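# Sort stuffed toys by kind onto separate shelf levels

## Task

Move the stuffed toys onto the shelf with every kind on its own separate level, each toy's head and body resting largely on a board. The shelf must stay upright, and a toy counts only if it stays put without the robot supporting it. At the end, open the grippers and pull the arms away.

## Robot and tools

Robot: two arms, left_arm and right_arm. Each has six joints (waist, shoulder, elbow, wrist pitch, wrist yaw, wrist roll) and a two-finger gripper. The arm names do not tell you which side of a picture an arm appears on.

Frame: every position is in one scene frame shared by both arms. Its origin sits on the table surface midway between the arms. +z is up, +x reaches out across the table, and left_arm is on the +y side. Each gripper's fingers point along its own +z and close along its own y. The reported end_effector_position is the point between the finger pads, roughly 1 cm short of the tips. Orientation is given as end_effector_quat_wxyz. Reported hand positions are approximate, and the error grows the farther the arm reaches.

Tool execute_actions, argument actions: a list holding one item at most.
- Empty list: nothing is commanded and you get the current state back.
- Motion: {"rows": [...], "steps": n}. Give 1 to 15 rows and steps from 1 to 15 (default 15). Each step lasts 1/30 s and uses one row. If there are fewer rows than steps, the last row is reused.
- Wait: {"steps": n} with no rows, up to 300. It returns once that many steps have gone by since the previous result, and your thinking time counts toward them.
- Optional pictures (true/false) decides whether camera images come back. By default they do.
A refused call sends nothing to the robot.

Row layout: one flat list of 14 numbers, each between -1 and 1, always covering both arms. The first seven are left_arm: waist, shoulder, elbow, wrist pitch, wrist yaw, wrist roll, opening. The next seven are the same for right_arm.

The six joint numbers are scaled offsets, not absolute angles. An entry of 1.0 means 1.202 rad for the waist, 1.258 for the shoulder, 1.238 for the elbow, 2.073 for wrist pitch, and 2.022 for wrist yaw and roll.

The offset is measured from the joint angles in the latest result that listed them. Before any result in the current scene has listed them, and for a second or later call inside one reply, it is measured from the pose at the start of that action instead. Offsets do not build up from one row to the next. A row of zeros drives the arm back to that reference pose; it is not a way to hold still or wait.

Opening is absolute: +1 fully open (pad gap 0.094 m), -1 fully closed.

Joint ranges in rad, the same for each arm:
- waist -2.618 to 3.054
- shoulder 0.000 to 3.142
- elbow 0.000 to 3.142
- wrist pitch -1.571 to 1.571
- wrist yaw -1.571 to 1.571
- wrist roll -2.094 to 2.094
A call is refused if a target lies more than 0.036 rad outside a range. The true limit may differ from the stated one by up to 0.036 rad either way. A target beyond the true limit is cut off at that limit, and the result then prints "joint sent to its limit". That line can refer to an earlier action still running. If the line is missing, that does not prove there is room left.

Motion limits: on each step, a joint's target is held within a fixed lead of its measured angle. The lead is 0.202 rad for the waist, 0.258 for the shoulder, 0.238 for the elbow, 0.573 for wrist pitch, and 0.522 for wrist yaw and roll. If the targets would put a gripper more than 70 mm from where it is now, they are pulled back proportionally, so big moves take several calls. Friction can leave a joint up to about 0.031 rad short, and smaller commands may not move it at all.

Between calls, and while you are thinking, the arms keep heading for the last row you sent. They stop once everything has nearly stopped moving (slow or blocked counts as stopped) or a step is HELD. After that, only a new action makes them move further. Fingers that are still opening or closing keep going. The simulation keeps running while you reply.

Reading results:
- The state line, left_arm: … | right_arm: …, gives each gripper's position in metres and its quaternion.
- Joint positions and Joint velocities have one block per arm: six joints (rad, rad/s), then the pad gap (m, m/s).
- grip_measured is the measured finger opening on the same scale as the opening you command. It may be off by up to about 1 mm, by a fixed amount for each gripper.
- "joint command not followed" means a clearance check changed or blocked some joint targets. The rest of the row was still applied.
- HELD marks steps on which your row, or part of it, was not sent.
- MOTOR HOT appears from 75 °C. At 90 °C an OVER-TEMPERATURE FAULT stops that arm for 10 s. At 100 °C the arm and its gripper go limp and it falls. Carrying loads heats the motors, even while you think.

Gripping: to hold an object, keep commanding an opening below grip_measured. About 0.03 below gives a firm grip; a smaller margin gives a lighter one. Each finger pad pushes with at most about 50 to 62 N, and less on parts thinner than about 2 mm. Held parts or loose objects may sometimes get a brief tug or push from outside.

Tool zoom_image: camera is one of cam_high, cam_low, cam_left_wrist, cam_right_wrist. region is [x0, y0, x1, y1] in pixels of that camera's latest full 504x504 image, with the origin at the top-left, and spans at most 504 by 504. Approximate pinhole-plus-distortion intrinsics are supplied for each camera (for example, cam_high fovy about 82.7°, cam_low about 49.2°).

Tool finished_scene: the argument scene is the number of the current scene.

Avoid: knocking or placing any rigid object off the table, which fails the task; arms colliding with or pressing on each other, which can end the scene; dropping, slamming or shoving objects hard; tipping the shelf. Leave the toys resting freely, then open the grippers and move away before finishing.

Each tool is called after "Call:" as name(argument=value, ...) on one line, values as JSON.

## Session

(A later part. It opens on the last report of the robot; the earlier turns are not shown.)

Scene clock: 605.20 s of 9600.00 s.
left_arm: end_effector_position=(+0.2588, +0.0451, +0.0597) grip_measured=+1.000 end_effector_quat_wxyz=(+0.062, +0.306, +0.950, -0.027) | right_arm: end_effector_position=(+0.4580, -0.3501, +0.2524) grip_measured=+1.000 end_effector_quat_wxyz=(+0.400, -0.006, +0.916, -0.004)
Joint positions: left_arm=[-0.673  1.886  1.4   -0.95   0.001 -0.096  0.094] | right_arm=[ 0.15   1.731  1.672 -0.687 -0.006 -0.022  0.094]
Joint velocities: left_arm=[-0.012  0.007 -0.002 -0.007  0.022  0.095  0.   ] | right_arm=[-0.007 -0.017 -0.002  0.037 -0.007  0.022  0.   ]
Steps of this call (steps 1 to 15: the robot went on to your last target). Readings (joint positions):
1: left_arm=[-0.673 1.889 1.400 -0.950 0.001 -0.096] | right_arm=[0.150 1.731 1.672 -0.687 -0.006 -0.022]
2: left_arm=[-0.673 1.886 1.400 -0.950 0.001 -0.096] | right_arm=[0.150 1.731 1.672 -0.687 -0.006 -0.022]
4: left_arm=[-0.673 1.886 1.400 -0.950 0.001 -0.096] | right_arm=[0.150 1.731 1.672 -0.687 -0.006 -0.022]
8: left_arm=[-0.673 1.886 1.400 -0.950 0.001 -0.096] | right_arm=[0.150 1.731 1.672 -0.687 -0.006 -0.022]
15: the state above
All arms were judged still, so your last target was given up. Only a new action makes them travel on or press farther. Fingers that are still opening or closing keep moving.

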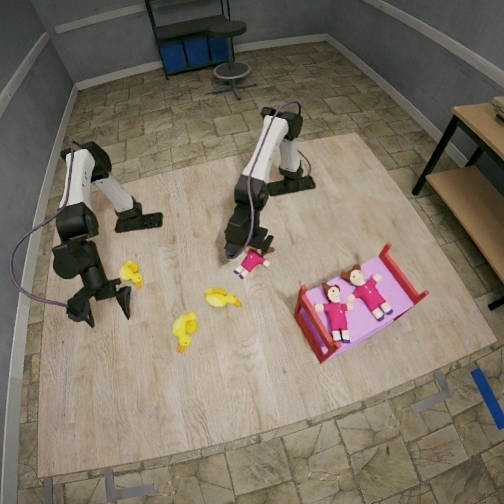

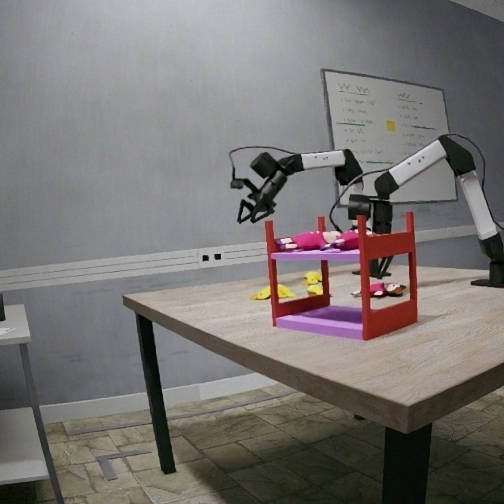

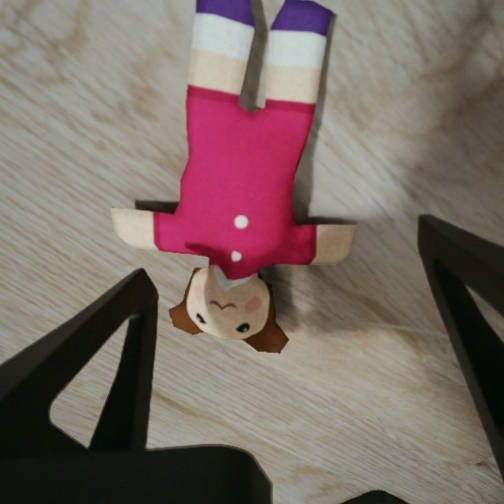

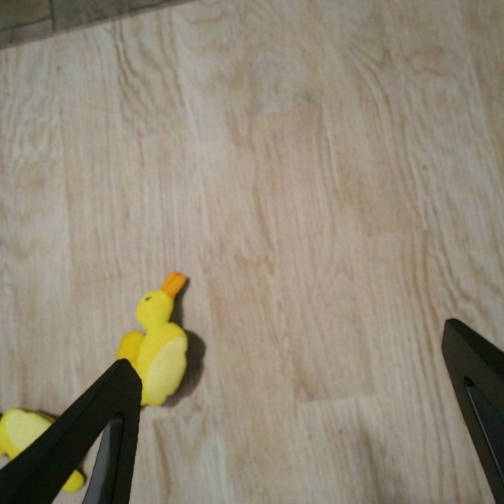

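Call:
execute_actions(actions=[{"rows":[[0.02,0.02,0.05,0.01,0,0,1,0,0,0,0,0,0,1],[0.04,0.06,0.1,0.02,0,0,1,0,0,0,0,0,0,1],[0.05,0.11,0.15,0.03,0,0,1,0,0,0,0,0,0,1],[0.05,0.16,0.18,0.04,0,0,1,0,0,0,0,0,0,1],[0.05,0.21,0.18,0.04,0,0,1,0,0,0,0,0,0,1]],"steps":15}], pictures=false)

Call:
execute_actions(actions=[{"steps":15}])

Scene clock: 616.90 s of 9600.00 s.
left_arm: end_effector_position=(+0.3254, +0.0233, +0.0117) grip_measured=+1.000 end_effector_quat_wxyz=(+0.068, +0.276, +0.958, -0.028) | right_arm: end_effector_position=(+0.4580, -0.3501, +0.2524) grip_measured=+1.000 end_effector_quat_wxyz=(+0.400, -0.006, +0.916, -0.004)
Joint positions: left_arm=[-0.611  2.168  1.618 -0.873  0.003 -0.096  0.094] | right_arm=[ 0.15   1.731  1.672 -0.687 -0.006 -0.022  0.094]
Joint velocities: left_arm=[-0.007  0.007  0.002  0.007  0.037 -0.081  0.   ] | right_arm=[-0.012  0.027  0.007  0.037 -0.051  0.022  0.   ]
Steps of this call (steps 1 to 90: nothing new was sent; then 8.20 s passed at rest; steps 91 to 105: all 15 steps of this action). Readings (joint positions):
91: left_arm=[-0.672 1.888 1.406 -0.953 0.002 -0.096] | right_arm=[0.150 1.731 1.672 -0.687 -0.006 -0.022]
92: left_arm=[-0.667 1.901 1.427 -0.958 0.002 -0.096] | right_arm=[0.150 1.731 1.672 -0.687 -0.006 -0.022]
94: left_arm=[-0.645 1.969 1.521 -0.954 0.004 -0.096] | right_arm=[0.150 1.731 1.672 -0.687 -0.006 -0.022]
98: left_arm=[-0.612 2.123 1.618 -0.872 0.002 -0.096] | right_arm=[0.150 1.731 1.672 -0.687 -0.006 -0.022]
105: the state above

Scene clock: 617.40 s of 9600.00 s.
left_arm: end_effector_position=(+0.3254, +0.0233, +0.0118) grip_measured=+1.000 end_effector_quat_wxyz=(+0.068, +0.276, +0.958, -0.029) | right_arm: end_effector_position=(+0.4580, -0.3501, +0.2524) grip_measured=+1.000 end_effector_quat_wxyz=(+0.400, -0.006, +0.916, -0.004)
Joint positions: left_arm=[-0.611  2.168  1.618 -0.873  0.003 -0.096  0.094] | right_arm=[ 0.15   1.731  1.672 -0.687 -0.006 -0.022  0.094]
Joint velocities: left_arm=[ 0.002 -0.002 -0.002  0.022  0.007  0.022  0.   ] | right_arm=[-0.007 -0.017 -0.007  0.139  0.007 -0.007  0.   ]
Steps of this call (steps 1 to 15: the robot went on to your last target). Readings (joint positions):
1: left_arm=[-0.611 2.168 1.618 -0.873 0.003 -0.096] | right_arm=[0.150 1.731 1.672 -0.687 -0.006 -0.022]
2: left_arm=[-0.611 2.168 1.618 -0.873 0.003 -0.096] | right_arm=[0.150 1.731 1.672 -0.687 -0.006 -0.022]
4: left_arm=[-0.611 2.168 1.618 -0.873 0.003 -0.096] | right_arm=[0.150 1.731 1.672 -0.687 -0.006 -0.022]
8: left_arm=[-0.611 2.168 1.618 -0.873 0.003 -0.096] | right_arm=[0.150 1.731 1.672 -0.687 -0.006 -0.022]
15: the state above
All arms were judged still, so your last target was given up. Only a new action makes them travel on or press farther. Fingers that are still opening or closing keep moving.

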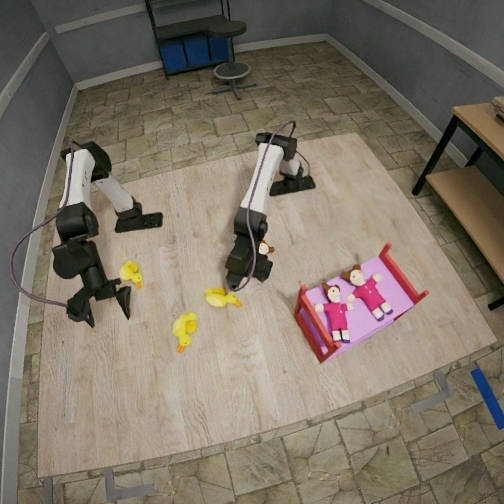

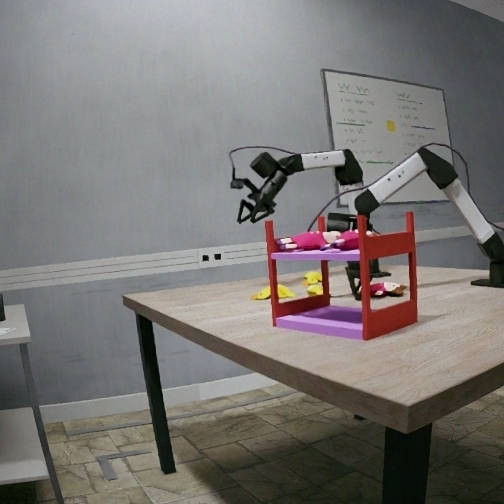

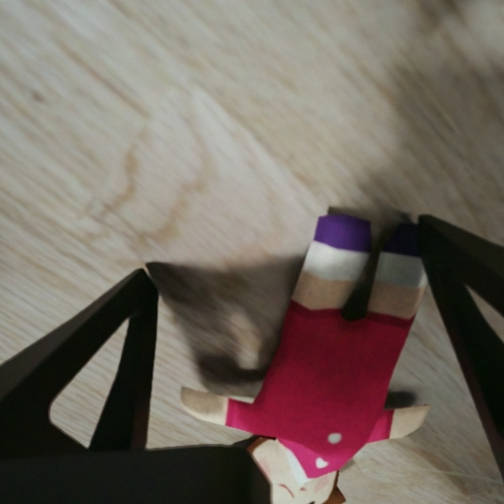

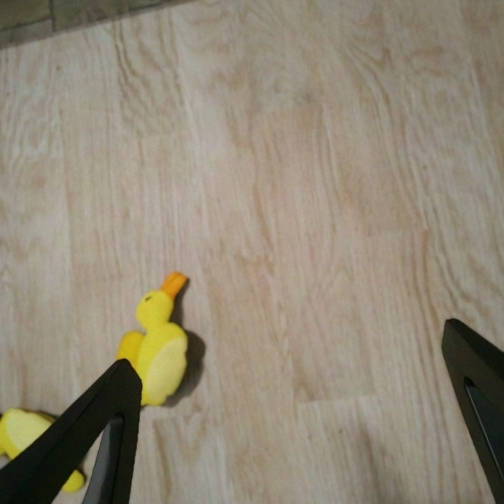

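Call:
execute_actions(actions=[{"rows":[[0,-0.04,0,0,0,0,1,0,0,0,0,0,0,1],[-0.02,-0.08,-0.03,0,0,0,1,0,0,0,0,0,0,1],[-0.045,-0.1,-0.07,0,0,0,1,0,0,0,0,0,0,1],[-0.045,-0.1,-0.09,0,0,0,1,0,0,0,0,0,0,1],[-0.045,-0.07,-0.09,0,0,0,1,0,0,0,0,0,0,1],[-0.045,-0.045,-0.09,0,0,0,1,0,0,0,0,0,0,1]],"steps":15}], pictures=false)

Call:
execute_actions(actions=[{"steps":15}])

Scene clock: 629.87 s of 9600.00 s.
left_arm: end_effector_position=(+0.2889, +0.0217, +0.0084) grip_measured=+1.000 end_effector_quat_wxyz=(+0.048, +0.304, +0.951, -0.021) | right_arm: end_effector_position=(+0.4580, -0.3501, +0.2524) grip_measured=+1.000 end_effector_quat_wxyz=(+0.400, -0.006, +0.916, -0.004)
Joint positions: left_arm=[-0.668  2.11   1.517 -0.874  0.001 -0.095  0.094] | right_arm=[ 0.15   1.731  1.672 -0.687 -0.006 -0.022  0.094]
Joint velocities: left_arm=[ 0.017 -0.002 -0.007 -0.022  0.022  0.051  0.   ] | right_arm=[-0.007 -0.017 -0.007 -0.022 -0.037 -0.066  0.   ]
Steps of this call (steps 1 to 90: nothing new was sent; then 8.97 s passed at rest; steps 91 to 105: all 15 steps of this action). Readings (joint positions):
91: left_arm=[-0.611 2.166 1.618 -0.873 0.003 -0.096] | right_arm=[0.150 1.731 1.672 -0.687 -0.006 -0.022]
92: left_arm=[-0.612 2.156 1.612 -0.870 0.002 -0.096] | right_arm=[0.150 1.731 1.672 -0.687 -0.006 -0.022]
94: left_arm=[-0.625 2.107 1.565 -0.866 0.001 -0.096] | right_arm=[0.150 1.731 1.672 -0.687 -0.006 -0.022]
98: left_arm=[-0.664 2.085 1.534 -0.874 0.002 -0.096] | right_arm=[0.150 1.731 1.672 -0.687 -0.006 -0.022]
105: the state above

Scene clock: 630.37 s of 9600.00 s.
left_arm: end_effector_position=(+0.2889, +0.0217, +0.0084) grip_measured=+1.000 end_effector_quat_wxyz=(+0.048, +0.304, +0.951, -0.021) | right_arm: end_effector_position=(+0.4580, -0.3501, +0.2524) grip_measured=+1.000 end_effector_quat_wxyz=(+0.400, -0.006, +0.916, -0.004)
Joint positions: left_arm=[-0.668  2.11   1.517 -0.874  0.001 -0.095  0.094] | right_arm=[ 0.15   1.731  1.672 -0.687 -0.006 -0.022  0.094]
Joint velocities: left_arm=[-0.002  0.012  0.007 -0.051 -0.051 -0.051  0.   ] | right_arm=[-0.002 -0.017  0.022  0.007 -0.007  0.022  0.   ]
Steps of this call (steps 1 to 15: the robot went on to your last target). Readings (joint positions):
1: left_arm=[-0.668 2.110 1.517 -0.874 0.001 -0.095] | right_arm=[0.150 1.731 1.672 -0.687 -0.006 -0.022]
2: left_arm=[-0.668 2.110 1.517 -0.874 0.001 -0.095] | right_arm=[0.150 1.731 1.672 -0.687 -0.006 -0.022]
4: left_arm=[-0.668 2.110 1.517 -0.874 0.001 -0.095] | right_arm=[0.150 1.731 1.672 -0.687 -0.006 -0.022]
8: left_arm=[-0.668 2.110 1.517 -0.874 0.001 -0.095] | right_arm=[0.150 1.731 1.672 -0.687 -0.006 -0.022]
15: the state above
All arms were judged still, so your last target was given up. Only a new action makes them travel on or press farther. Fingers that are still opening or closing keep moving.

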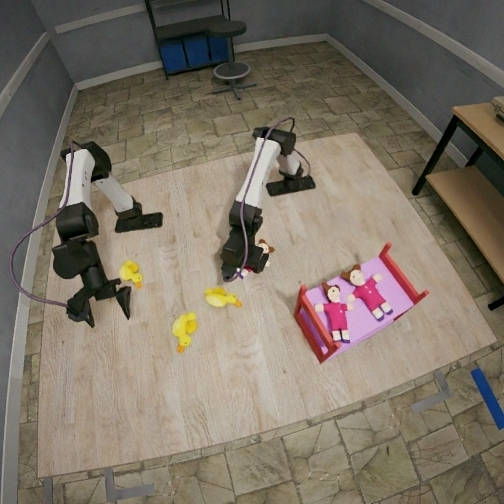

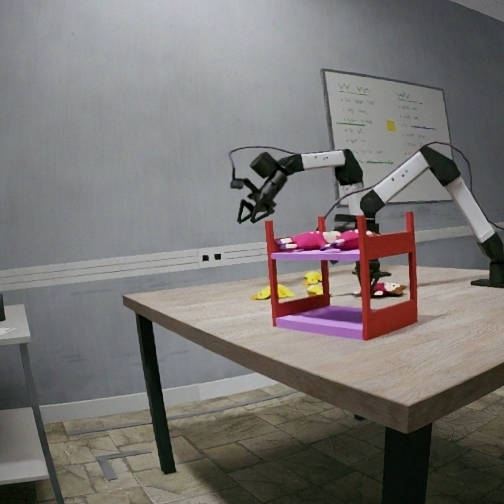

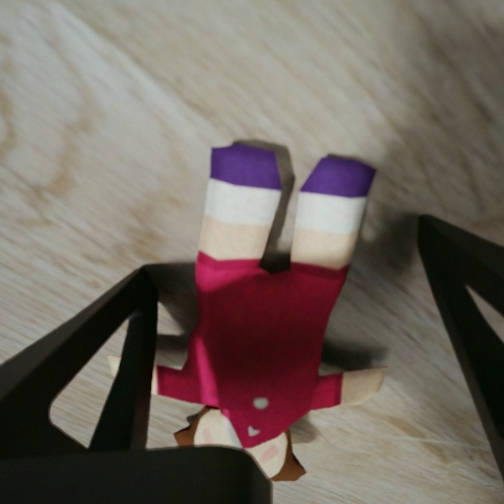

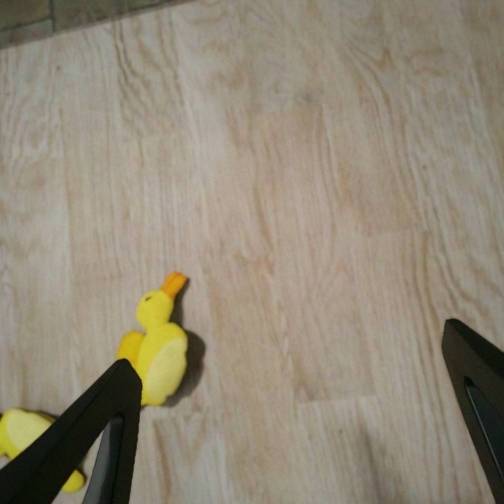

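Good. Close, lift and swing.

Call:
execute_actions(actions=[{"rows":[[0,0,0,0,0,0,0.6,0,0,0,0,0,0,1],[0,0,0,0,0,0,0.2,0,0,0,0,0,0,1],[0,0,0,0,0,0,-0.2,0,0,0,0,0,0,1],[0,0,0,0,0,0,-0.5,0,0,0,0,0,0,1],[0,0,0,0,0,0,-0.75,0,0,0,0,0,0,1],[0,0,0,0,0,0,-0.92,0,0,0,0,0,0,1]],"steps":15}], pictures=false)

Call:
execute_actions(actions=[{"steps":10}], pictures=false)

Call:
execute_actions(actions=[{"rows":[[0,-0.1,0,0,0,0,-0.92,0,0,0,0,0,0,1],[0,-0.25,0,0,0,0,-0.92,0,0,0,0,0,0,1],[0,-0.45,-0.05,0.02,0,0,-0.92,0,0,0,0,0,0,1],[0,-0.65,-0.1,0.05,0,0.02,-0.92,0,0,0,0,0,0,1],[0,-0.85,-0.15,0.08,0,0.045,-0.92,0,0,0,0,0,0,1]],"steps":15}], pictures=false)

Call:
execute_actions(actions=[{"steps":30}])

Scene clock: 645.00 s of 9600.00 s.
left_arm: end_effector_position=(+0.2891, +0.0219, +0.0084) grip_measured=-0.905 end_effector_quat_wxyz=(+0.048, +0.304, +0.951, -0.020) | right_arm: end_effector_position=(+0.4580, -0.3501, +0.2524) grip_measured=+1.000 end_effector_quat_wxyz=(+0.400, -0.006, +0.916, -0.004)
Joint positions: left_arm=[-0.668  2.11   1.517 -0.874 -0.001 -0.095  0.004] | right_arm=[ 0.15   1.731  1.672 -0.687 -0.006 -0.022  0.094]
Joint velocities: left_arm=[-0.007  0.007  0.002 -0.022 -0.007  0.007 -0.001] | right_arm=[-0.002 -0.012 -0.012 -0.037 -0.081 -0.022  0.   ]
Steps of this call (steps 1 to 90: nothing new was sent; then 11.13 s passed at rest; steps 91 to 105: all 15 steps of this action). Readings (joint positions):
91: left_arm=[-0.668 2.110 1.517 -0.874 0.000 -0.095] | right_arm=[0.150 1.731 1.672 -0.687 -0.006 -0.022]
92: left_arm=[-0.668 2.110 1.517 -0.874 -0.001 -0.095] | right_arm=[0.150 1.731 1.672 -0.687 -0.006 -0.022]
94: left_arm=[-0.668 2.110 1.517 -0.874 -0.001 -0.095] | right_arm=[0.150 1.731 1.672 -0.687 -0.006 -0.022]
98: left_arm=[-0.668 2.110 1.517 -0.874 -0.001 -0.095] | right_arm=[0.150 1.731 1.672 -0.687 -0.006 -0.022]
105: the state above

Scene clock: 645.33 s of 9600.00 s.
left_arm: end_effector_position=(+0.2891, +0.0219, +0.0084) grip_measured=-0.906 end_effector_quat_wxyz=(+0.048, +0.304, +0.951, -0.020) | right_arm: end_effector_position=(+0.4580, -0.3501, +0.2524) grip_measured=+1.000 end_effector_quat_wxyz=(+0.400, -0.006, +0.916, -0.004)
Joint positions: left_arm=[-0.668  2.11   1.517 -0.874 -0.001 -0.095  0.004] | right_arm=[ 0.15   1.731  1.672 -0.687 -0.006 -0.022  0.094]
Joint velocities: left_arm=[-0.007 -0.002  0.002  0.007  0.081  0.022  0.   ] | right_arm=[-0.012 -0.007  0.002 -0.051 -0.037  0.051  0.   ]
Steps of this call (steps 1 to 10: the robot went on to your last target). Readings (joint positions):
1: left_arm=[-0.668 2.110 1.517 -0.874 -0.001 -0.095] | right_arm=[0.150 1.731 1.672 -0.687 -0.006 -0.022]
2: left_arm=[-0.668 2.110 1.517 -0.874 -0.001 -0.095] | right_arm=[0.150 1.731 1.672 -0.687 -0.006 -0.022]
4: left_arm=[-0.668 2.110 1.517 -0.874 -0.001 -0.095] | right_arm=[0.150 1.731 1.672 -0.687 -0.006 -0.022]
8: left_arm=[-0.668 2.110 1.517 -0.874 -0.001 -0.095] | right_arm=[0.150 1.731 1.672 -0.687 -0.006 -0.022]
10: the state above

Scene clock: 645.83 s of 9600.00 s.
left_arm: end_effector_position=(+0.2490, +0.0565, +0.3148) grip_measured=-0.907 end_effector_quat_wxyz=(+0.434, +0.299, +0.833, -0.167) | right_arm: end_effector_position=(+0.4580, -0.3501, +0.2524) grip_measured=+1.000 end_effector_quat_wxyz=(+0.400, -0.006, +0.916, -0.004)
Joint positions: left_arm=[-0.668  1.214  1.352 -0.74  -0.001 -0.023  0.004] | right_arm=[ 0.15   1.731  1.672 -0.687 -0.006 -0.022  0.094]
Joint velocities: left_arm=[-0.002 -1.897 -0.007  0.081  0.037  0.11  -0.001] | right_arm=[-0.007 -0.002 -0.007  0.022 -0.007 -0.022  0.   ]
Steps of this call (steps 1 to 15: all 15 steps of this action). Readings (joint positions):
1: left_arm=[-0.668 2.100 1.516 -0.873 -0.001 -0.095] | right_arm=[0.150 1.731 1.672 -0.687 -0.006 -0.022]
2: left_arm=[-0.668 2.076 1.507 -0.873 -0.001 -0.095] | right_arm=[0.150 1.731 1.672 -0.687 -0.006 -0.022]
4: left_arm=[-0.668 1.976 1.464 -0.856 -0.001 -0.090] | right_arm=[0.150 1.731 1.672 -0.687 -0.006 -0.022]
8: left_arm=[-0.668 1.675 1.355 -0.796 -0.001 -0.048] | right_arm=[0.150 1.731 1.672 -0.687 -0.006 -0.022]
15: the state above

Scene clock: 646.83 s of 9600.00 s.
left_arm: end_effector_position=(+0.2201, +0.0816, +0.3704) grip_measured=-0.907 end_effector_quat_wxyz=(+0.510, +0.289, +0.787, -0.192) | right_arm: end_effector_position=(+0.4580, -0.3501, +0.2524) grip_measured=+1.000 end_effector_quat_wxyz=(+0.400, -0.006, +0.916, -0.004)
Joint positions: left_arm=[-0.668  1.036  1.336 -0.719 -0.001 -0.009  0.004] | right_arm=[ 0.15   1.731  1.672 -0.687 -0.006 -0.022  0.094]
Joint velocities: left_arm=[ 0.007 -0.007  0.007  0.037  0.081 -0.095 -0.   ] | right_arm=[-0.002 -0.002 -0.007 -0.022  0.022 -0.022  0.   ]
Steps of this call (steps 1 to 30: the robot went on to your last target). Readings (joint positions):
1: left_arm=[-0.668 1.150 1.352 -0.736 -0.001 -0.021] | right_arm=[0.150 1.731 1.672 -0.687 -0.006 -0.022]
2: left_arm=[-0.668 1.092 1.352 -0.730 -0.001 -0.018] | right_arm=[0.150 1.731 1.672 -0.687 -0.006 -0.022]
4: left_arm=[-0.668 1.018 1.352 -0.715 -0.001 -0.015] | right_arm=[0.150 1.731 1.672 -0.687 -0.006 -0.022]
8: left_arm=[-0.668 1.014 1.349 -0.711 -0.001 -0.012] | right_arm=[0.150 1.731 1.672 -0.687 -0.006 -0.022]
30: the state above
All arms were judged still, so your last target was given up. Only a new action makes them travel on or press farther. Fingers that are still opening or closing keep moving.

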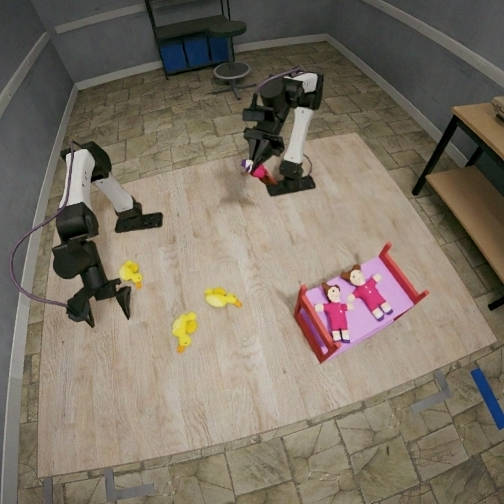

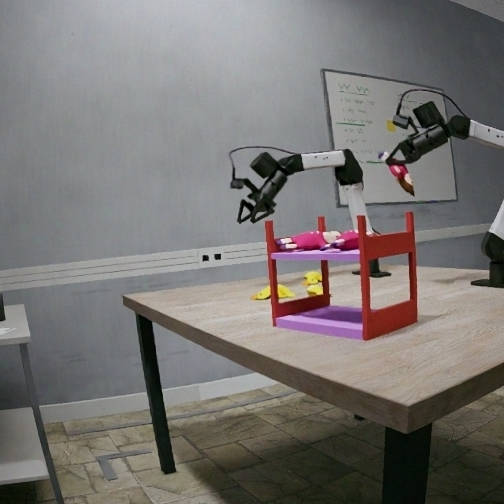

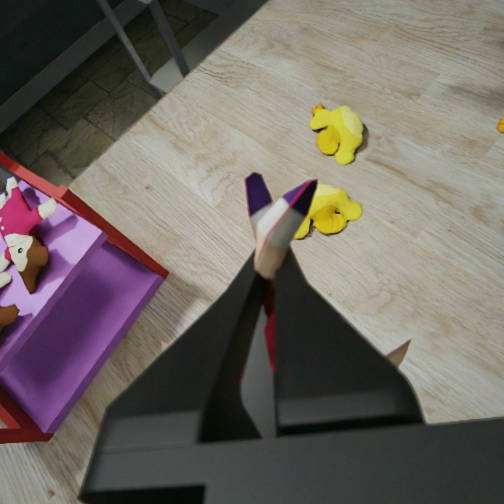

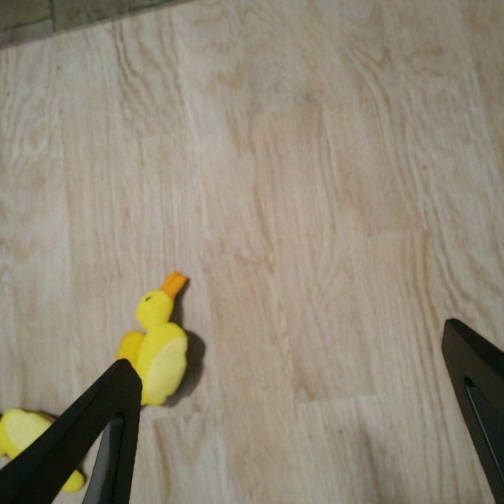

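Call:
execute_actions(actions=[{"rows":[[0.15,-0.03,0,0,0,0,-0.92,0,0,0,0,0,0,1],[0.3,-0.06,0,0,0,0,-0.92,0,0,0,0,0,0,1],[0.45,-0.06,0,0,0,0,-0.92,0,0,0,0,0,0,1],[0.6,-0.06,0,0,0,0,-0.92,0,0,0,0,0,0,1],[0.72,-0.06,0,0,0,0,-0.92,0,0,0,0,0,0,1]],"steps":15}], pictures=false)

Call:
execute_actions(actions=[{"steps":15}], pictures=false)

Call:
execute_actions(actions=[{"rows":[[0,0.15,0.15,0,0,0,-0.92,0,0,0,0,0,0,1],[0,0.3,0.3,-0.02,0,0,-0.92,0,0,0,0,0,0,1],[0,0.5,0.45,-0.04,0,0,-0.92,0,0,0,0,0,0,1],[0,0.68,0.6,-0.05,0,0,-0.92,0,0,0,0,0,0,1]],"steps":15}], pictures=false)

Call:
execute_actions(actions=[{"steps":30}])

Scene clock: 660.53 s of 9600.00 s.
left_arm: end_effector_position=(+0.2784, +0.3423, +0.3870) grip_measured=-0.907 end_effector_quat_wxyz=(+0.566, -0.067, +0.821, +0.044) | right_arm: end_effector_position=(+0.4580, -0.3501, +0.2524) grip_measured=+1.000 end_effector_quat_wxyz=(+0.400, -0.006, +0.916, -0.004)
Joint positions: left_arm=[ 0.192  0.972  1.334 -0.726 -0.012 -0.009  0.004] | right_arm=[ 0.15   1.731  1.672 -0.687 -0.006 -0.022  0.094]
Joint velocities: left_arm=[ 0.071 -0.007  0.007 -0.022 -0.037  0.007 -0.   ] | right_arm=[-0.002 -0.017  0.022 -0.007  0.037  0.022  0.   ]
Steps of this call (steps 1 to 90: nothing new was sent; then 10.20 s passed at rest; steps 91 to 105: all 15 steps of this action). Readings (joint positions):
91: left_arm=[-0.643 1.034 1.336 -0.719 0.014 -0.008] | right_arm=[0.150 1.731 1.672 -0.687 -0.006 -0.022]
92: left_arm=[-0.581 1.028 1.336 -0.721 0.020 -0.008] | right_arm=[0.150 1.731 1.672 -0.687 -0.006 -0.022]
94: left_arm=[-0.434 1.006 1.334 -0.725 0.014 -0.008] | right_arm=[0.150 1.731 1.672 -0.687 -0.006 -0.022]
98: left_arm=[-0.138 0.973 1.334 -0.725 0.004 -0.008] | right_arm=[0.150 1.731 1.672 -0.687 -0.006 -0.022]
105: the state above

Scene clock: 661.03 s of 9600.00 s.
left_arm: end_effector_position=(+0.2784, +0.3415, +0.3867) grip_measured=-0.907 end_effector_quat_wxyz=(+0.566, -0.066, +0.821, +0.042) | right_arm: end_effector_position=(+0.4580, -0.3501, +0.2524) grip_measured=+1.000 end_effector_quat_wxyz=(+0.400, -0.006, +0.916, -0.004)
Joint positions: left_arm=[ 0.192  0.972  1.334 -0.727 -0.006 -0.009  0.004] | right_arm=[ 0.15   1.731  1.672 -0.687 -0.006 -0.022  0.094]
Joint velocities: left_arm=[-0.002 -0.017 -0.017  0.007 -0.007 -0.007 -0.   ] | right_arm=[-0.002 -0.012  0.007  0.007  0.037  0.051  0.   ]
Steps of this call (steps 1 to 15: the robot went on to your last target). Readings (joint positions):
1: left_arm=[0.192 0.972 1.334 -0.726 -0.012 -0.009] | right_arm=[0.150 1.731 1.672 -0.687 -0.006 -0.022]
2: left_arm=[0.192 0.972 1.334 -0.726 -0.011 -0.009] | right_arm=[0.150 1.731 1.672 -0.687 -0.006 -0.022]
4: left_arm=[0.192 0.972 1.334 -0.727 -0.009 -0.009] | right_arm=[0.150 1.731 1.672 -0.687 -0.006 -0.022]
8: left_arm=[0.192 0.972 1.334 -0.727 -0.007 -0.009] | right_arm=[0.150 1.731 1.672 -0.687 -0.006 -0.022]
15: the state above
All arms were judged still, so your last target was given up. Only a new action makes them travel on or press farther. Fingers that are still opening or closing keep moving.

Scene clock: 661.53 s of 9600.00 s.
left_arm: end_effector_position=(+0.4920, +0.3731, +0.3218) grip_measured=-0.907 end_effector_quat_wxyz=(+0.447, -0.071, +0.891, +0.034) | right_arm: end_effector_position=(+0.4580, -0.3501, +0.2524) grip_measured=+1.000 end_effector_quat_wxyz=(+0.400, -0.006, +0.916, -0.004)
Joint positions: left_arm=[ 0.192  1.869  2.051 -0.824 -0.006 -0.009  0.004] | right_arm=[ 0.15   1.731  1.672 -0.687 -0.006 -0.022  0.094]
Joint velocities: left_arm=[-0.007  0.505  0.007 -0.403  0.022  0.081 -0.   ] | right_arm=[-0.012  0.002 -0.012  0.037  0.066 -0.007  0.   ]
Steps of this call (steps 1 to 15: all 15 steps of this action). Readings (joint positions):
1: left_arm=[0.192 0.993 1.362 -0.751 -0.006 -0.009] | right_arm=[0.150 1.731 1.672 -0.687 -0.006 -0.022]
2: left_arm=[0.192 1.050 1.433 -0.780 -0.006 -0.009] | right_arm=[0.150 1.731 1.672 -0.687 -0.006 -0.022]
4: left_arm=[0.192 1.209 1.610 -0.792 -0.006 -0.009] | right_arm=[0.150 1.731 1.672 -0.687 -0.006 -0.022]
8: left_arm=[0.192 1.551 1.952 -0.800 -0.006 -0.009] | right_arm=[0.150 1.731 1.672 -0.687 -0.006 -0.022]
15: the state above

Scene clock: 662.53 s of 9600.00 s.
left_arm: end_effector_position=(+0.4821, +0.3717, +0.3317) grip_measured=-0.907 end_effector_quat_wxyz=(+0.449, -0.071, +0.890, +0.034) | right_arm: end_effector_position=(+0.4580, -0.3501, +0.2524) grip_measured=+1.000 end_effector_quat_wxyz=(+0.400, -0.006, +0.916, -0.004)
Joint positions: left_arm=[ 0.192  1.84   2.051 -0.849 -0.006 -0.009  0.004] | right_arm=[ 0.15   1.731  1.672 -0.687 -0.006 -0.022  0.094]
Joint velocities: left_arm=[ 0.002 -0.007 -0.002 -0.051 -0.037  0.051 -0.001] | right_arm=[ 0.002  0.002  0.007 -0.037 -0.037 -0.007  0.   ]
Steps of this call (steps 1 to 30: the robot went on to your last target). Readings (joint positions):
1: left_arm=[0.192 1.881 2.051 -0.836 -0.006 -0.009] | right_arm=[0.150 1.731 1.672 -0.687 -0.006 -0.022]
2: left_arm=[0.192 1.884 2.051 -0.845 -0.006 -0.009] | right_arm=[0.150 1.731 1.672 -0.687 -0.006 -0.022]
4: left_arm=[0.192 1.875 2.051 -0.849 -0.006 -0.009] | right_arm=[0.150 1.731 1.672 -0.687 -0.006 -0.022]
8: left_arm=[0.192 1.846 2.051 -0.849 -0.006 -0.009] | right_arm=[0.150 1.731 1.672 -0.687 -0.006 -0.022]
30: the state above
All arms were judged still, so your last target was given up. Only a new action makes them travel on or press farther. Fingers that are still opening or closing keep moving.

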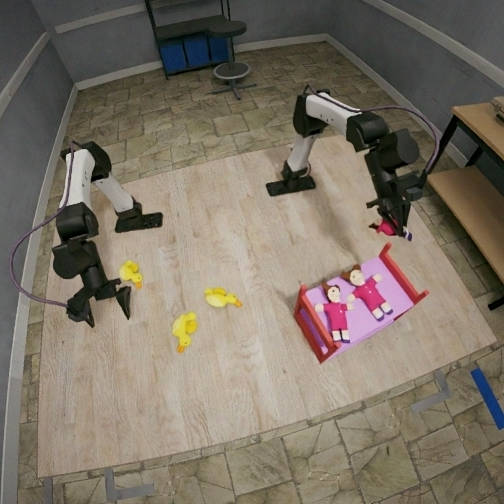

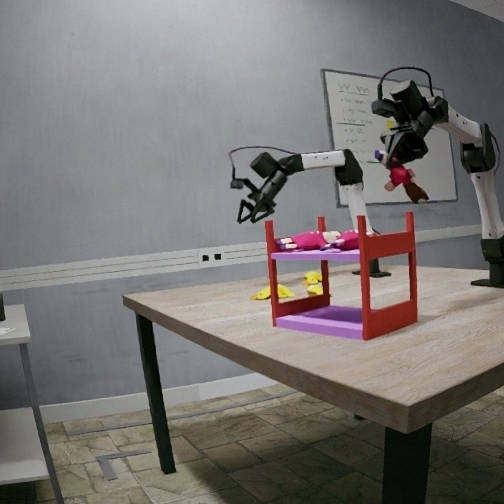

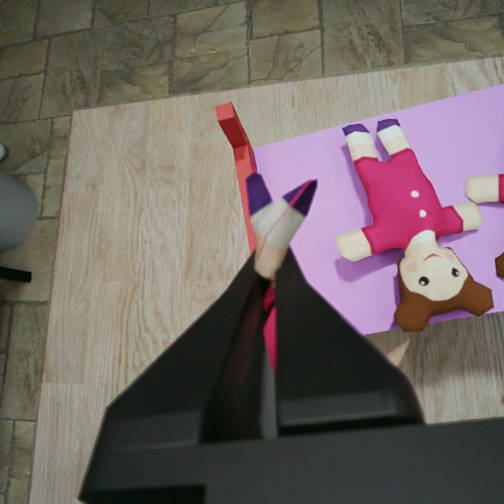

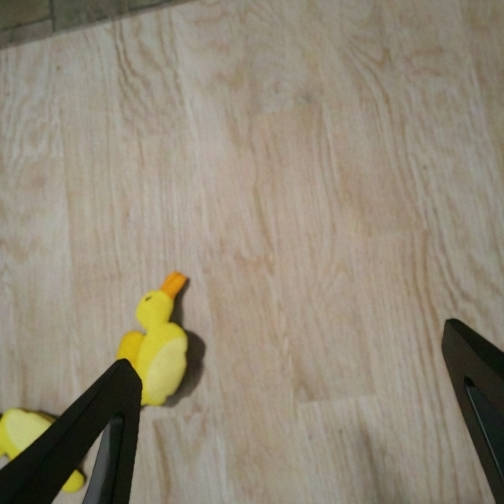

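Call:
execute_actions(actions=[{"rows":[[-0.03,0,0,0,0,0,-0.92,0,0,0,0,0,0,1],[-0.06,0.03,0,0.02,0,0,-0.92,0,0,0,0,0,0,1],[-0.085,0.07,0.02,0.05,0,0,-0.92,0,0,0,0,0,0,1],[-0.085,0.11,0.04,0.08,0,0,-0.92,0,0,0,0,0,0,1]],"steps":15}], pictures=false)

Call:
execute_actions(actions=[{"steps":20}])

Scene clock: 671.27 s of 9600.00 s.
left_arm: end_effector_position=(+0.5385, +0.3178, +0.2855) grip_measured=-0.907 end_effector_quat_wxyz=(+0.446, -0.022, +0.895, +0.008) | right_arm: end_effector_position=(+0.4580, -0.3501, +0.2524) grip_measured=+1.000 end_effector_quat_wxyz=(+0.400, -0.006, +0.916, -0.004)
Joint positions: left_arm=[ 0.084  2.003  2.087 -0.731 -0.003 -0.009  0.004] | right_arm=[ 0.15   1.731  1.672 -0.687 -0.006 -0.022  0.094]
Joint velocities: left_arm=[ 0.002 -0.061 -0.002  0.125  0.037  0.007  0.   ] | right_arm=[ 0.002  0.017 -0.007 -0.007 -0.037  0.037  0.   ]
Steps of this call (steps 1 to 90: nothing new was sent; then 5.23 s passed at rest; steps 91 to 105: all 15 steps of this action). Readings (joint positions):
91: left_arm=[0.190 1.840 2.051 -0.850 -0.007 -0.009] | right_arm=[0.150 1.731 1.672 -0.687 -0.006 -0.022]
92: left_arm=[0.182 1.842 2.051 -0.849 -0.010 -0.009] | right_arm=[0.150 1.731 1.672 -0.687 -0.006 -0.022]
94: left_arm=[0.145 1.871 2.066 -0.823 -0.014 -0.009] | right_arm=[0.150 1.731 1.672 -0.687 -0.006 -0.022]
98: left_arm=[0.083 1.970 2.087 -0.744 -0.005 -0.009] | right_arm=[0.150 1.731 1.672 -0.687 -0.006 -0.022]
105: the state above

Scene clock: 671.93 s of 9600.00 s.
left_arm: end_effector_position=(+0.5400, +0.3179, +0.2897) grip_measured=-0.907 end_effector_quat_wxyz=(+0.453, -0.022, +0.891, +0.008) | right_arm: end_effector_position=(+0.4580, -0.3501, +0.2524) grip_measured=+1.000 end_effector_quat_wxyz=(+0.400, -0.006, +0.916, -0.004)
Joint positions: left_arm=[ 0.084  2.     2.087 -0.718 -0.003 -0.009  0.004] | right_arm=[ 0.15   1.731  1.672 -0.687 -0.006 -0.022  0.094]
Joint velocities: left_arm=[-0.012 -0.022  0.017 -0.007  0.007  0.007  0.001] | right_arm=[-0.007  0.002 -0.007 -0.051 -0.022 -0.007  0.   ]
Steps of this call (steps 1 to 20: the robot went on to your last target). Readings (joint positions):
1: left_arm=[0.084 2.001 2.087 -0.727 -0.003 -0.009] | right_arm=[0.150 1.731 1.672 -0.687 -0.006 -0.022]
2: left_arm=[0.084 2.000 2.087 -0.724 -0.003 -0.009] | right_arm=[0.150 1.731 1.672 -0.687 -0.006 -0.022]
4: left_arm=[0.084 2.000 2.087 -0.721 -0.003 -0.009] | right_arm=[0.150 1.731 1.672 -0.687 -0.006 -0.022]
8: left_arm=[0.084 2.000 2.087 -0.719 -0.003 -0.009] | right_arm=[0.150 1.731 1.672 -0.687 -0.006 -0.022]
20: the state above

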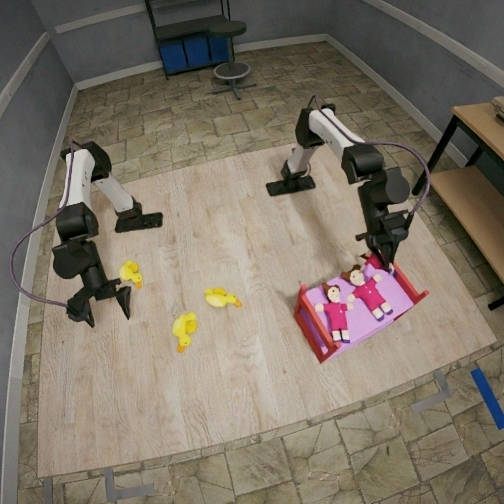

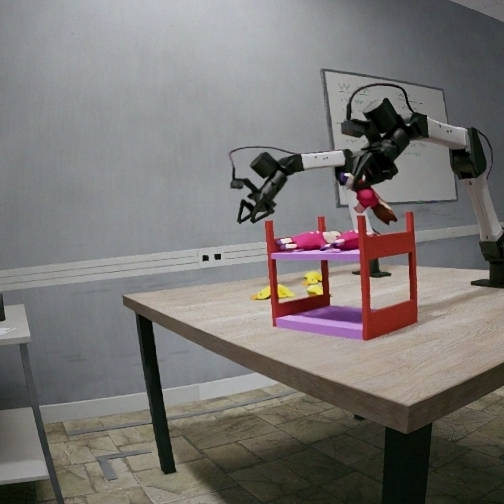

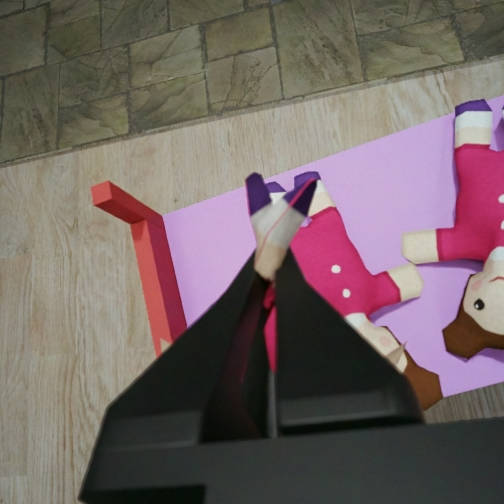

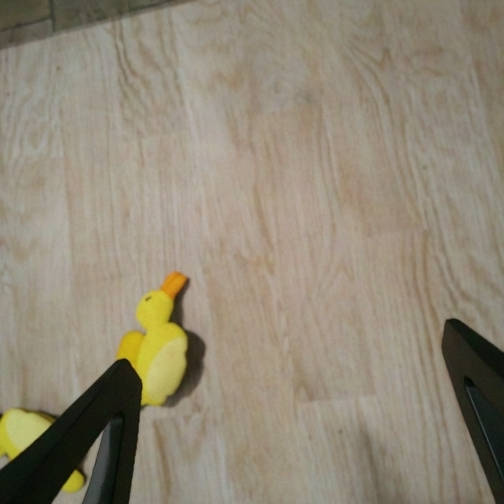

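Call:
execute_actions(actions=[{"rows":[[0.03,0,0.01,0.03,0,0,-0.92,0,0,0,0,0,0,1],[0.05,0.04,0.02,0.07,0,0,-0.92,0,0,0,0,0,0,1],[0.05,0.09,0.04,0.11,0,0,-0.92,0,0,0,0,0,0,1],[0.05,0.14,0.05,0.14,0,0,-0.92,0,0,0,0,0,0,1],[0.05,0.18,0.05,0.15,0,0,-0.92,0,0,0,0,0,0,1]],"steps":15}], pictures=false)

Call:
execute_actions(actions=[{"steps":20}])

Scene clock: 679.57 s of 9600.00 s.
left_arm: end_effector_position=(+0.6125, +0.3611, +0.2062) grip_measured=-0.907 end_effector_quat_wxyz=(+0.467, -0.049, +0.882, +0.023) | right_arm: end_effector_position=(+0.4580, -0.3501, +0.2524) grip_measured=+1.000 end_effector_quat_wxyz=(+0.400, -0.006, +0.916, -0.004)
Joint positions: left_arm=[ 0.147  2.264  2.134 -0.467 -0.003 -0.009  0.004] | right_arm=[ 0.15   1.731  1.672 -0.687 -0.006 -0.022  0.094]
Joint velocities: left_arm=[-0.002 -0.105  0.007  0.154  0.022 -0.037 -0.   ] | right_arm=[-0.007  0.002  0.012 -0.051 -0.051  0.022  0.   ]
Steps of this call (steps 1 to 15: the robot went on to your last target; steps 16 to 90: nothing new was sent; then 4.13 s passed at rest; steps 91 to 105: all 15 steps of this action). Readings (joint positions):
91: left_arm=[0.087 2.000 2.087 -0.715 -0.002 -0.009] | right_arm=[0.150 1.731 1.672 -0.687 -0.006 -0.022]
92: left_arm=[0.093 2.004 2.087 -0.704 -0.000 -0.009] | right_arm=[0.150 1.731 1.672 -0.687 -0.006 -0.022]
94: left_arm=[0.114 2.047 2.116 -0.637 0.001 -0.009] | right_arm=[0.150 1.731 1.672 -0.687 -0.006 -0.022]
98: left_arm=[0.146 2.191 2.149 -0.488 -0.001 -0.009] | right_arm=[0.150 1.731 1.672 -0.687 -0.006 -0.022]
105: the state above

Scene clock: 680.23 s of 9600.00 s.
left_arm: end_effector_position=(+0.6146, +0.3613, +0.2244) grip_measured=-0.907 end_effector_quat_wxyz=(+0.489, -0.049, +0.871, +0.024) | right_arm: end_effector_position=(+0.4580, -0.3501, +0.2524) grip_measured=+1.000 end_effector_quat_wxyz=(+0.400, -0.006, +0.916, -0.004)
Joint positions: left_arm=[ 0.147  2.245  2.134 -0.437 -0.003 -0.009  0.004] | right_arm=[ 0.15   1.731  1.672 -0.687 -0.006 -0.022  0.094]
Joint velocities: left_arm=[ 0.002 -0.012  0.017  0.051  0.007  0.007 -0.001] | right_arm=[-0.007  0.012  0.007 -0.007  0.007 -0.007  0.   ]
Steps of this call (steps 1 to 20: the robot went on to your last target). Readings (joint positions):
1: left_arm=[0.147 2.260 2.134 -0.462 -0.003 -0.009] | right_arm=[0.150 1.731 1.672 -0.687 -0.006 -0.022]
2: left_arm=[0.147 2.256 2.134 -0.456 -0.003 -0.009] | right_arm=[0.150 1.731 1.672 -0.687 -0.006 -0.022]
4: left_arm=[0.147 2.249 2.134 -0.447 -0.003 -0.009] | right_arm=[0.150 1.731 1.672 -0.687 -0.006 -0.022]
8: left_arm=[0.147 2.245 2.134 -0.438 -0.003 -0.009] | right_arm=[0.150 1.731 1.672 -0.687 -0.006 -0.022]
20: the state above

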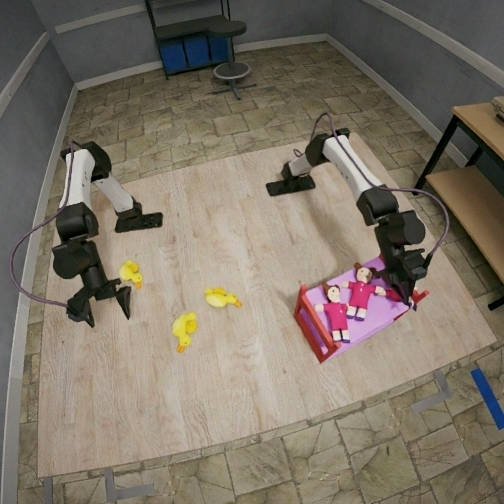

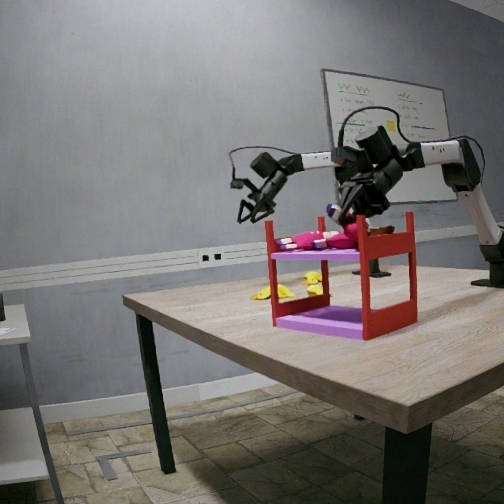

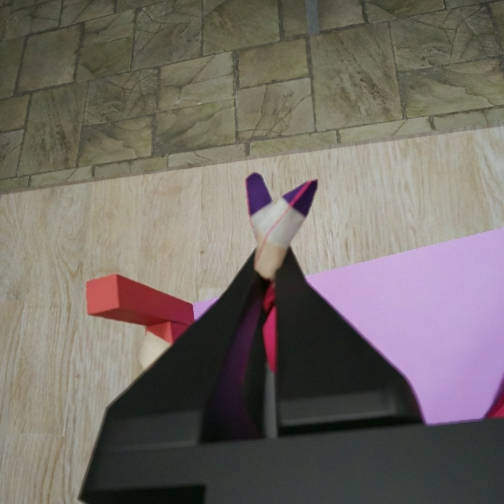

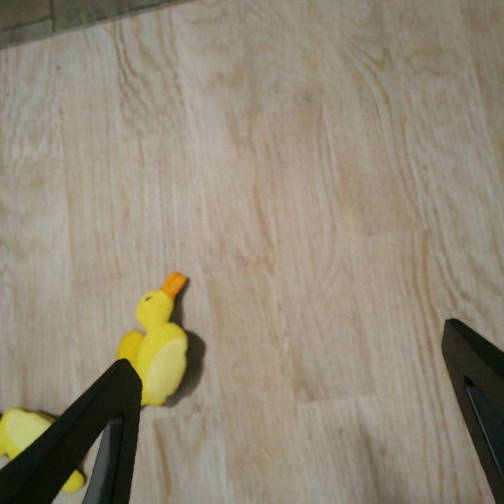

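Call:
execute_actions(actions=[{"rows":[[-0.01,-0.01,0,-0.02,0,0,-0.92,0,0,0,0,0,0,1],[-0.02,-0.02,-0.01,-0.05,0,0,-0.92,0,0,0,0,0,0,1],[-0.02,-0.02,-0.02,-0.07,0,0,-0.92,0,0,0,0,0,0,1],[-0.02,-0.02,-0.03,-0.08,0,0,-0.92,0,0,0,0,0,0,1]],"steps":15}], pictures=false)

Call:
execute_actions(actions=[{"steps":15}])

Call:
zoom_image(camera="cam_high", region=[280,220,460,380])

Scene clock: 689.80 s of 9600.00 s.
left_arm: end_effector_position=(+0.5923, +0.3445, +0.1893) grip_measured=-0.907 end_effector_quat_wxyz=(+0.419, -0.040, +0.907, +0.016) | right_arm: end_effector_position=(+0.4580, -0.3501, +0.2524) grip_measured=+1.000 end_effector_quat_wxyz=(+0.400, -0.006, +0.916, -0.004)
Joint positions: left_arm=[ 0.124  2.237  2.107 -0.575 -0.002 -0.009  0.004] | right_arm=[ 0.15   1.731  1.672 -0.687 -0.006 -0.022  0.094]
Joint velocities: left_arm=[-0.007  0.002 -0.007 -0.007  0.037  0.022 -0.   ] | right_arm=[ 0.017  0.002 -0.007 -0.022 -0.022 -0.007  0.   ]
Steps of this call (steps 1 to 15: the robot went on to your last target; steps 16 to 90: nothing new was sent; then 6.07 s passed at rest; steps 91 to 105: all 15 steps of this action). Readings (joint positions):
91: left_arm=[0.147 2.245 2.134 -0.441 -0.003 -0.009] | right_arm=[0.150 1.731 1.672 -0.687 -0.006 -0.022]
92: left_arm=[0.146 2.244 2.134 -0.452 -0.003 -0.009] | right_arm=[0.150 1.731 1.672 -0.687 -0.006 -0.022]
94: left_arm=[0.140 2.241 2.128 -0.493 -0.003 -0.009] | right_arm=[0.150 1.731 1.672 -0.687 -0.006 -0.022]
98: left_arm=[0.127 2.238 2.108 -0.559 -0.002 -0.009] | right_arm=[0.150 1.731 1.672 -0.687 -0.006 -0.022]
105: the state above

Scene clock: 690.30 s of 9600.00 s.
left_arm: end_effector_position=(+0.5921, +0.3445, +0.1891) grip_measured=-0.907 end_effector_quat_wxyz=(+0.419, -0.040, +0.907, +0.016) | right_arm: end_effector_position=(+0.4580, -0.3501, +0.2524) grip_measured=+1.000 end_effector_quat_wxyz=(+0.400, -0.006, +0.916, -0.004)
Joint positions: left_arm=[ 0.124  2.237  2.107 -0.576 -0.002 -0.009  0.004] | right_arm=[ 0.15   1.731  1.672 -0.687 -0.006 -0.022  0.094]
Joint velocities: left_arm=[-0.012  0.002 -0.007  0.022  0.022 -0.022 -0.001] | right_arm=[-0.007 -0.022 -0.012 -0.125 -0.007 -0.051  0.   ]
Steps of this call (steps 1 to 15: the robot went on to your last target). Readings (joint positions):
1: left_arm=[0.124 2.237 2.107 -0.575 -0.002 -0.009] | right_arm=[0.150 1.731 1.672 -0.687 -0.006 -0.022]
2: left_arm=[0.124 2.237 2.107 -0.576 -0.002 -0.009] | right_arm=[0.150 1.731 1.672 -0.687 -0.006 -0.022]
4: left_arm=[0.124 2.237 2.107 -0.576 -0.002 -0.009] | right_arm=[0.150 1.731 1.672 -0.687 -0.006 -0.022]
8: left_arm=[0.124 2.237 2.107 -0.576 -0.002 -0.009] | right_arm=[0.150 1.731 1.672 -0.687 -0.006 -0.022]
15: the state above
All arms were judged still, so your last target was given up. Only a new action makes them travel on or press farther. Fingers that are still opening or closing keep moving.

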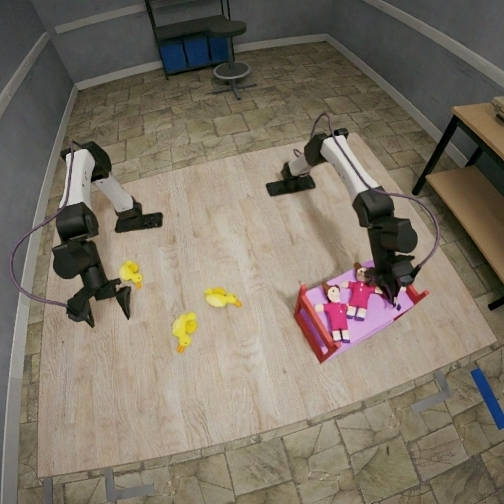

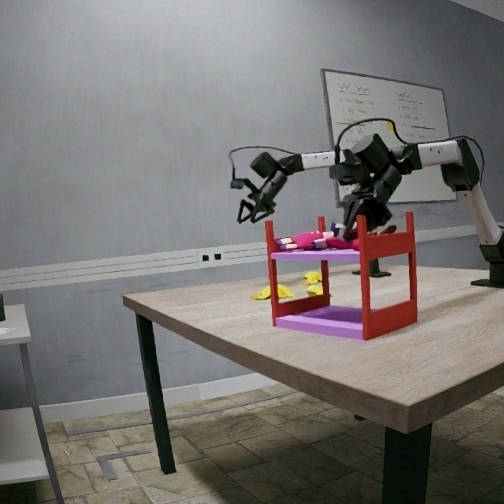

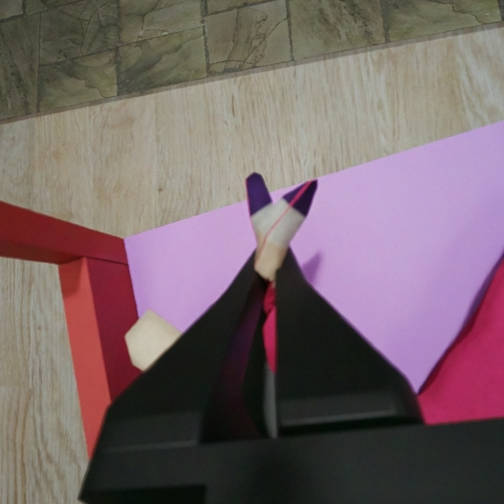

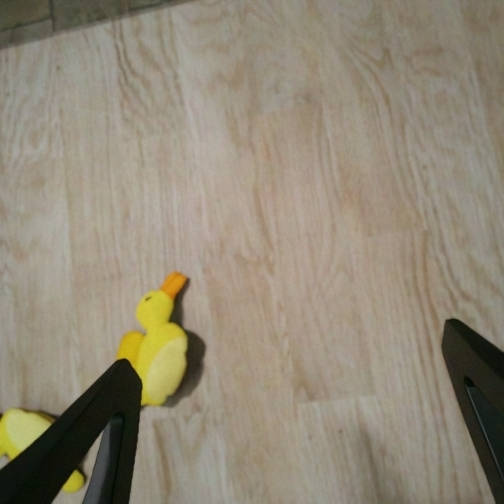

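Region (280, 220, 460, 380) of cam_high's 504x504 image, scaled by 2.800, with more detail than that image has.

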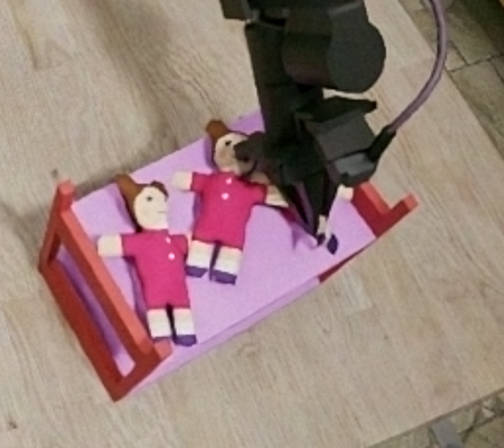

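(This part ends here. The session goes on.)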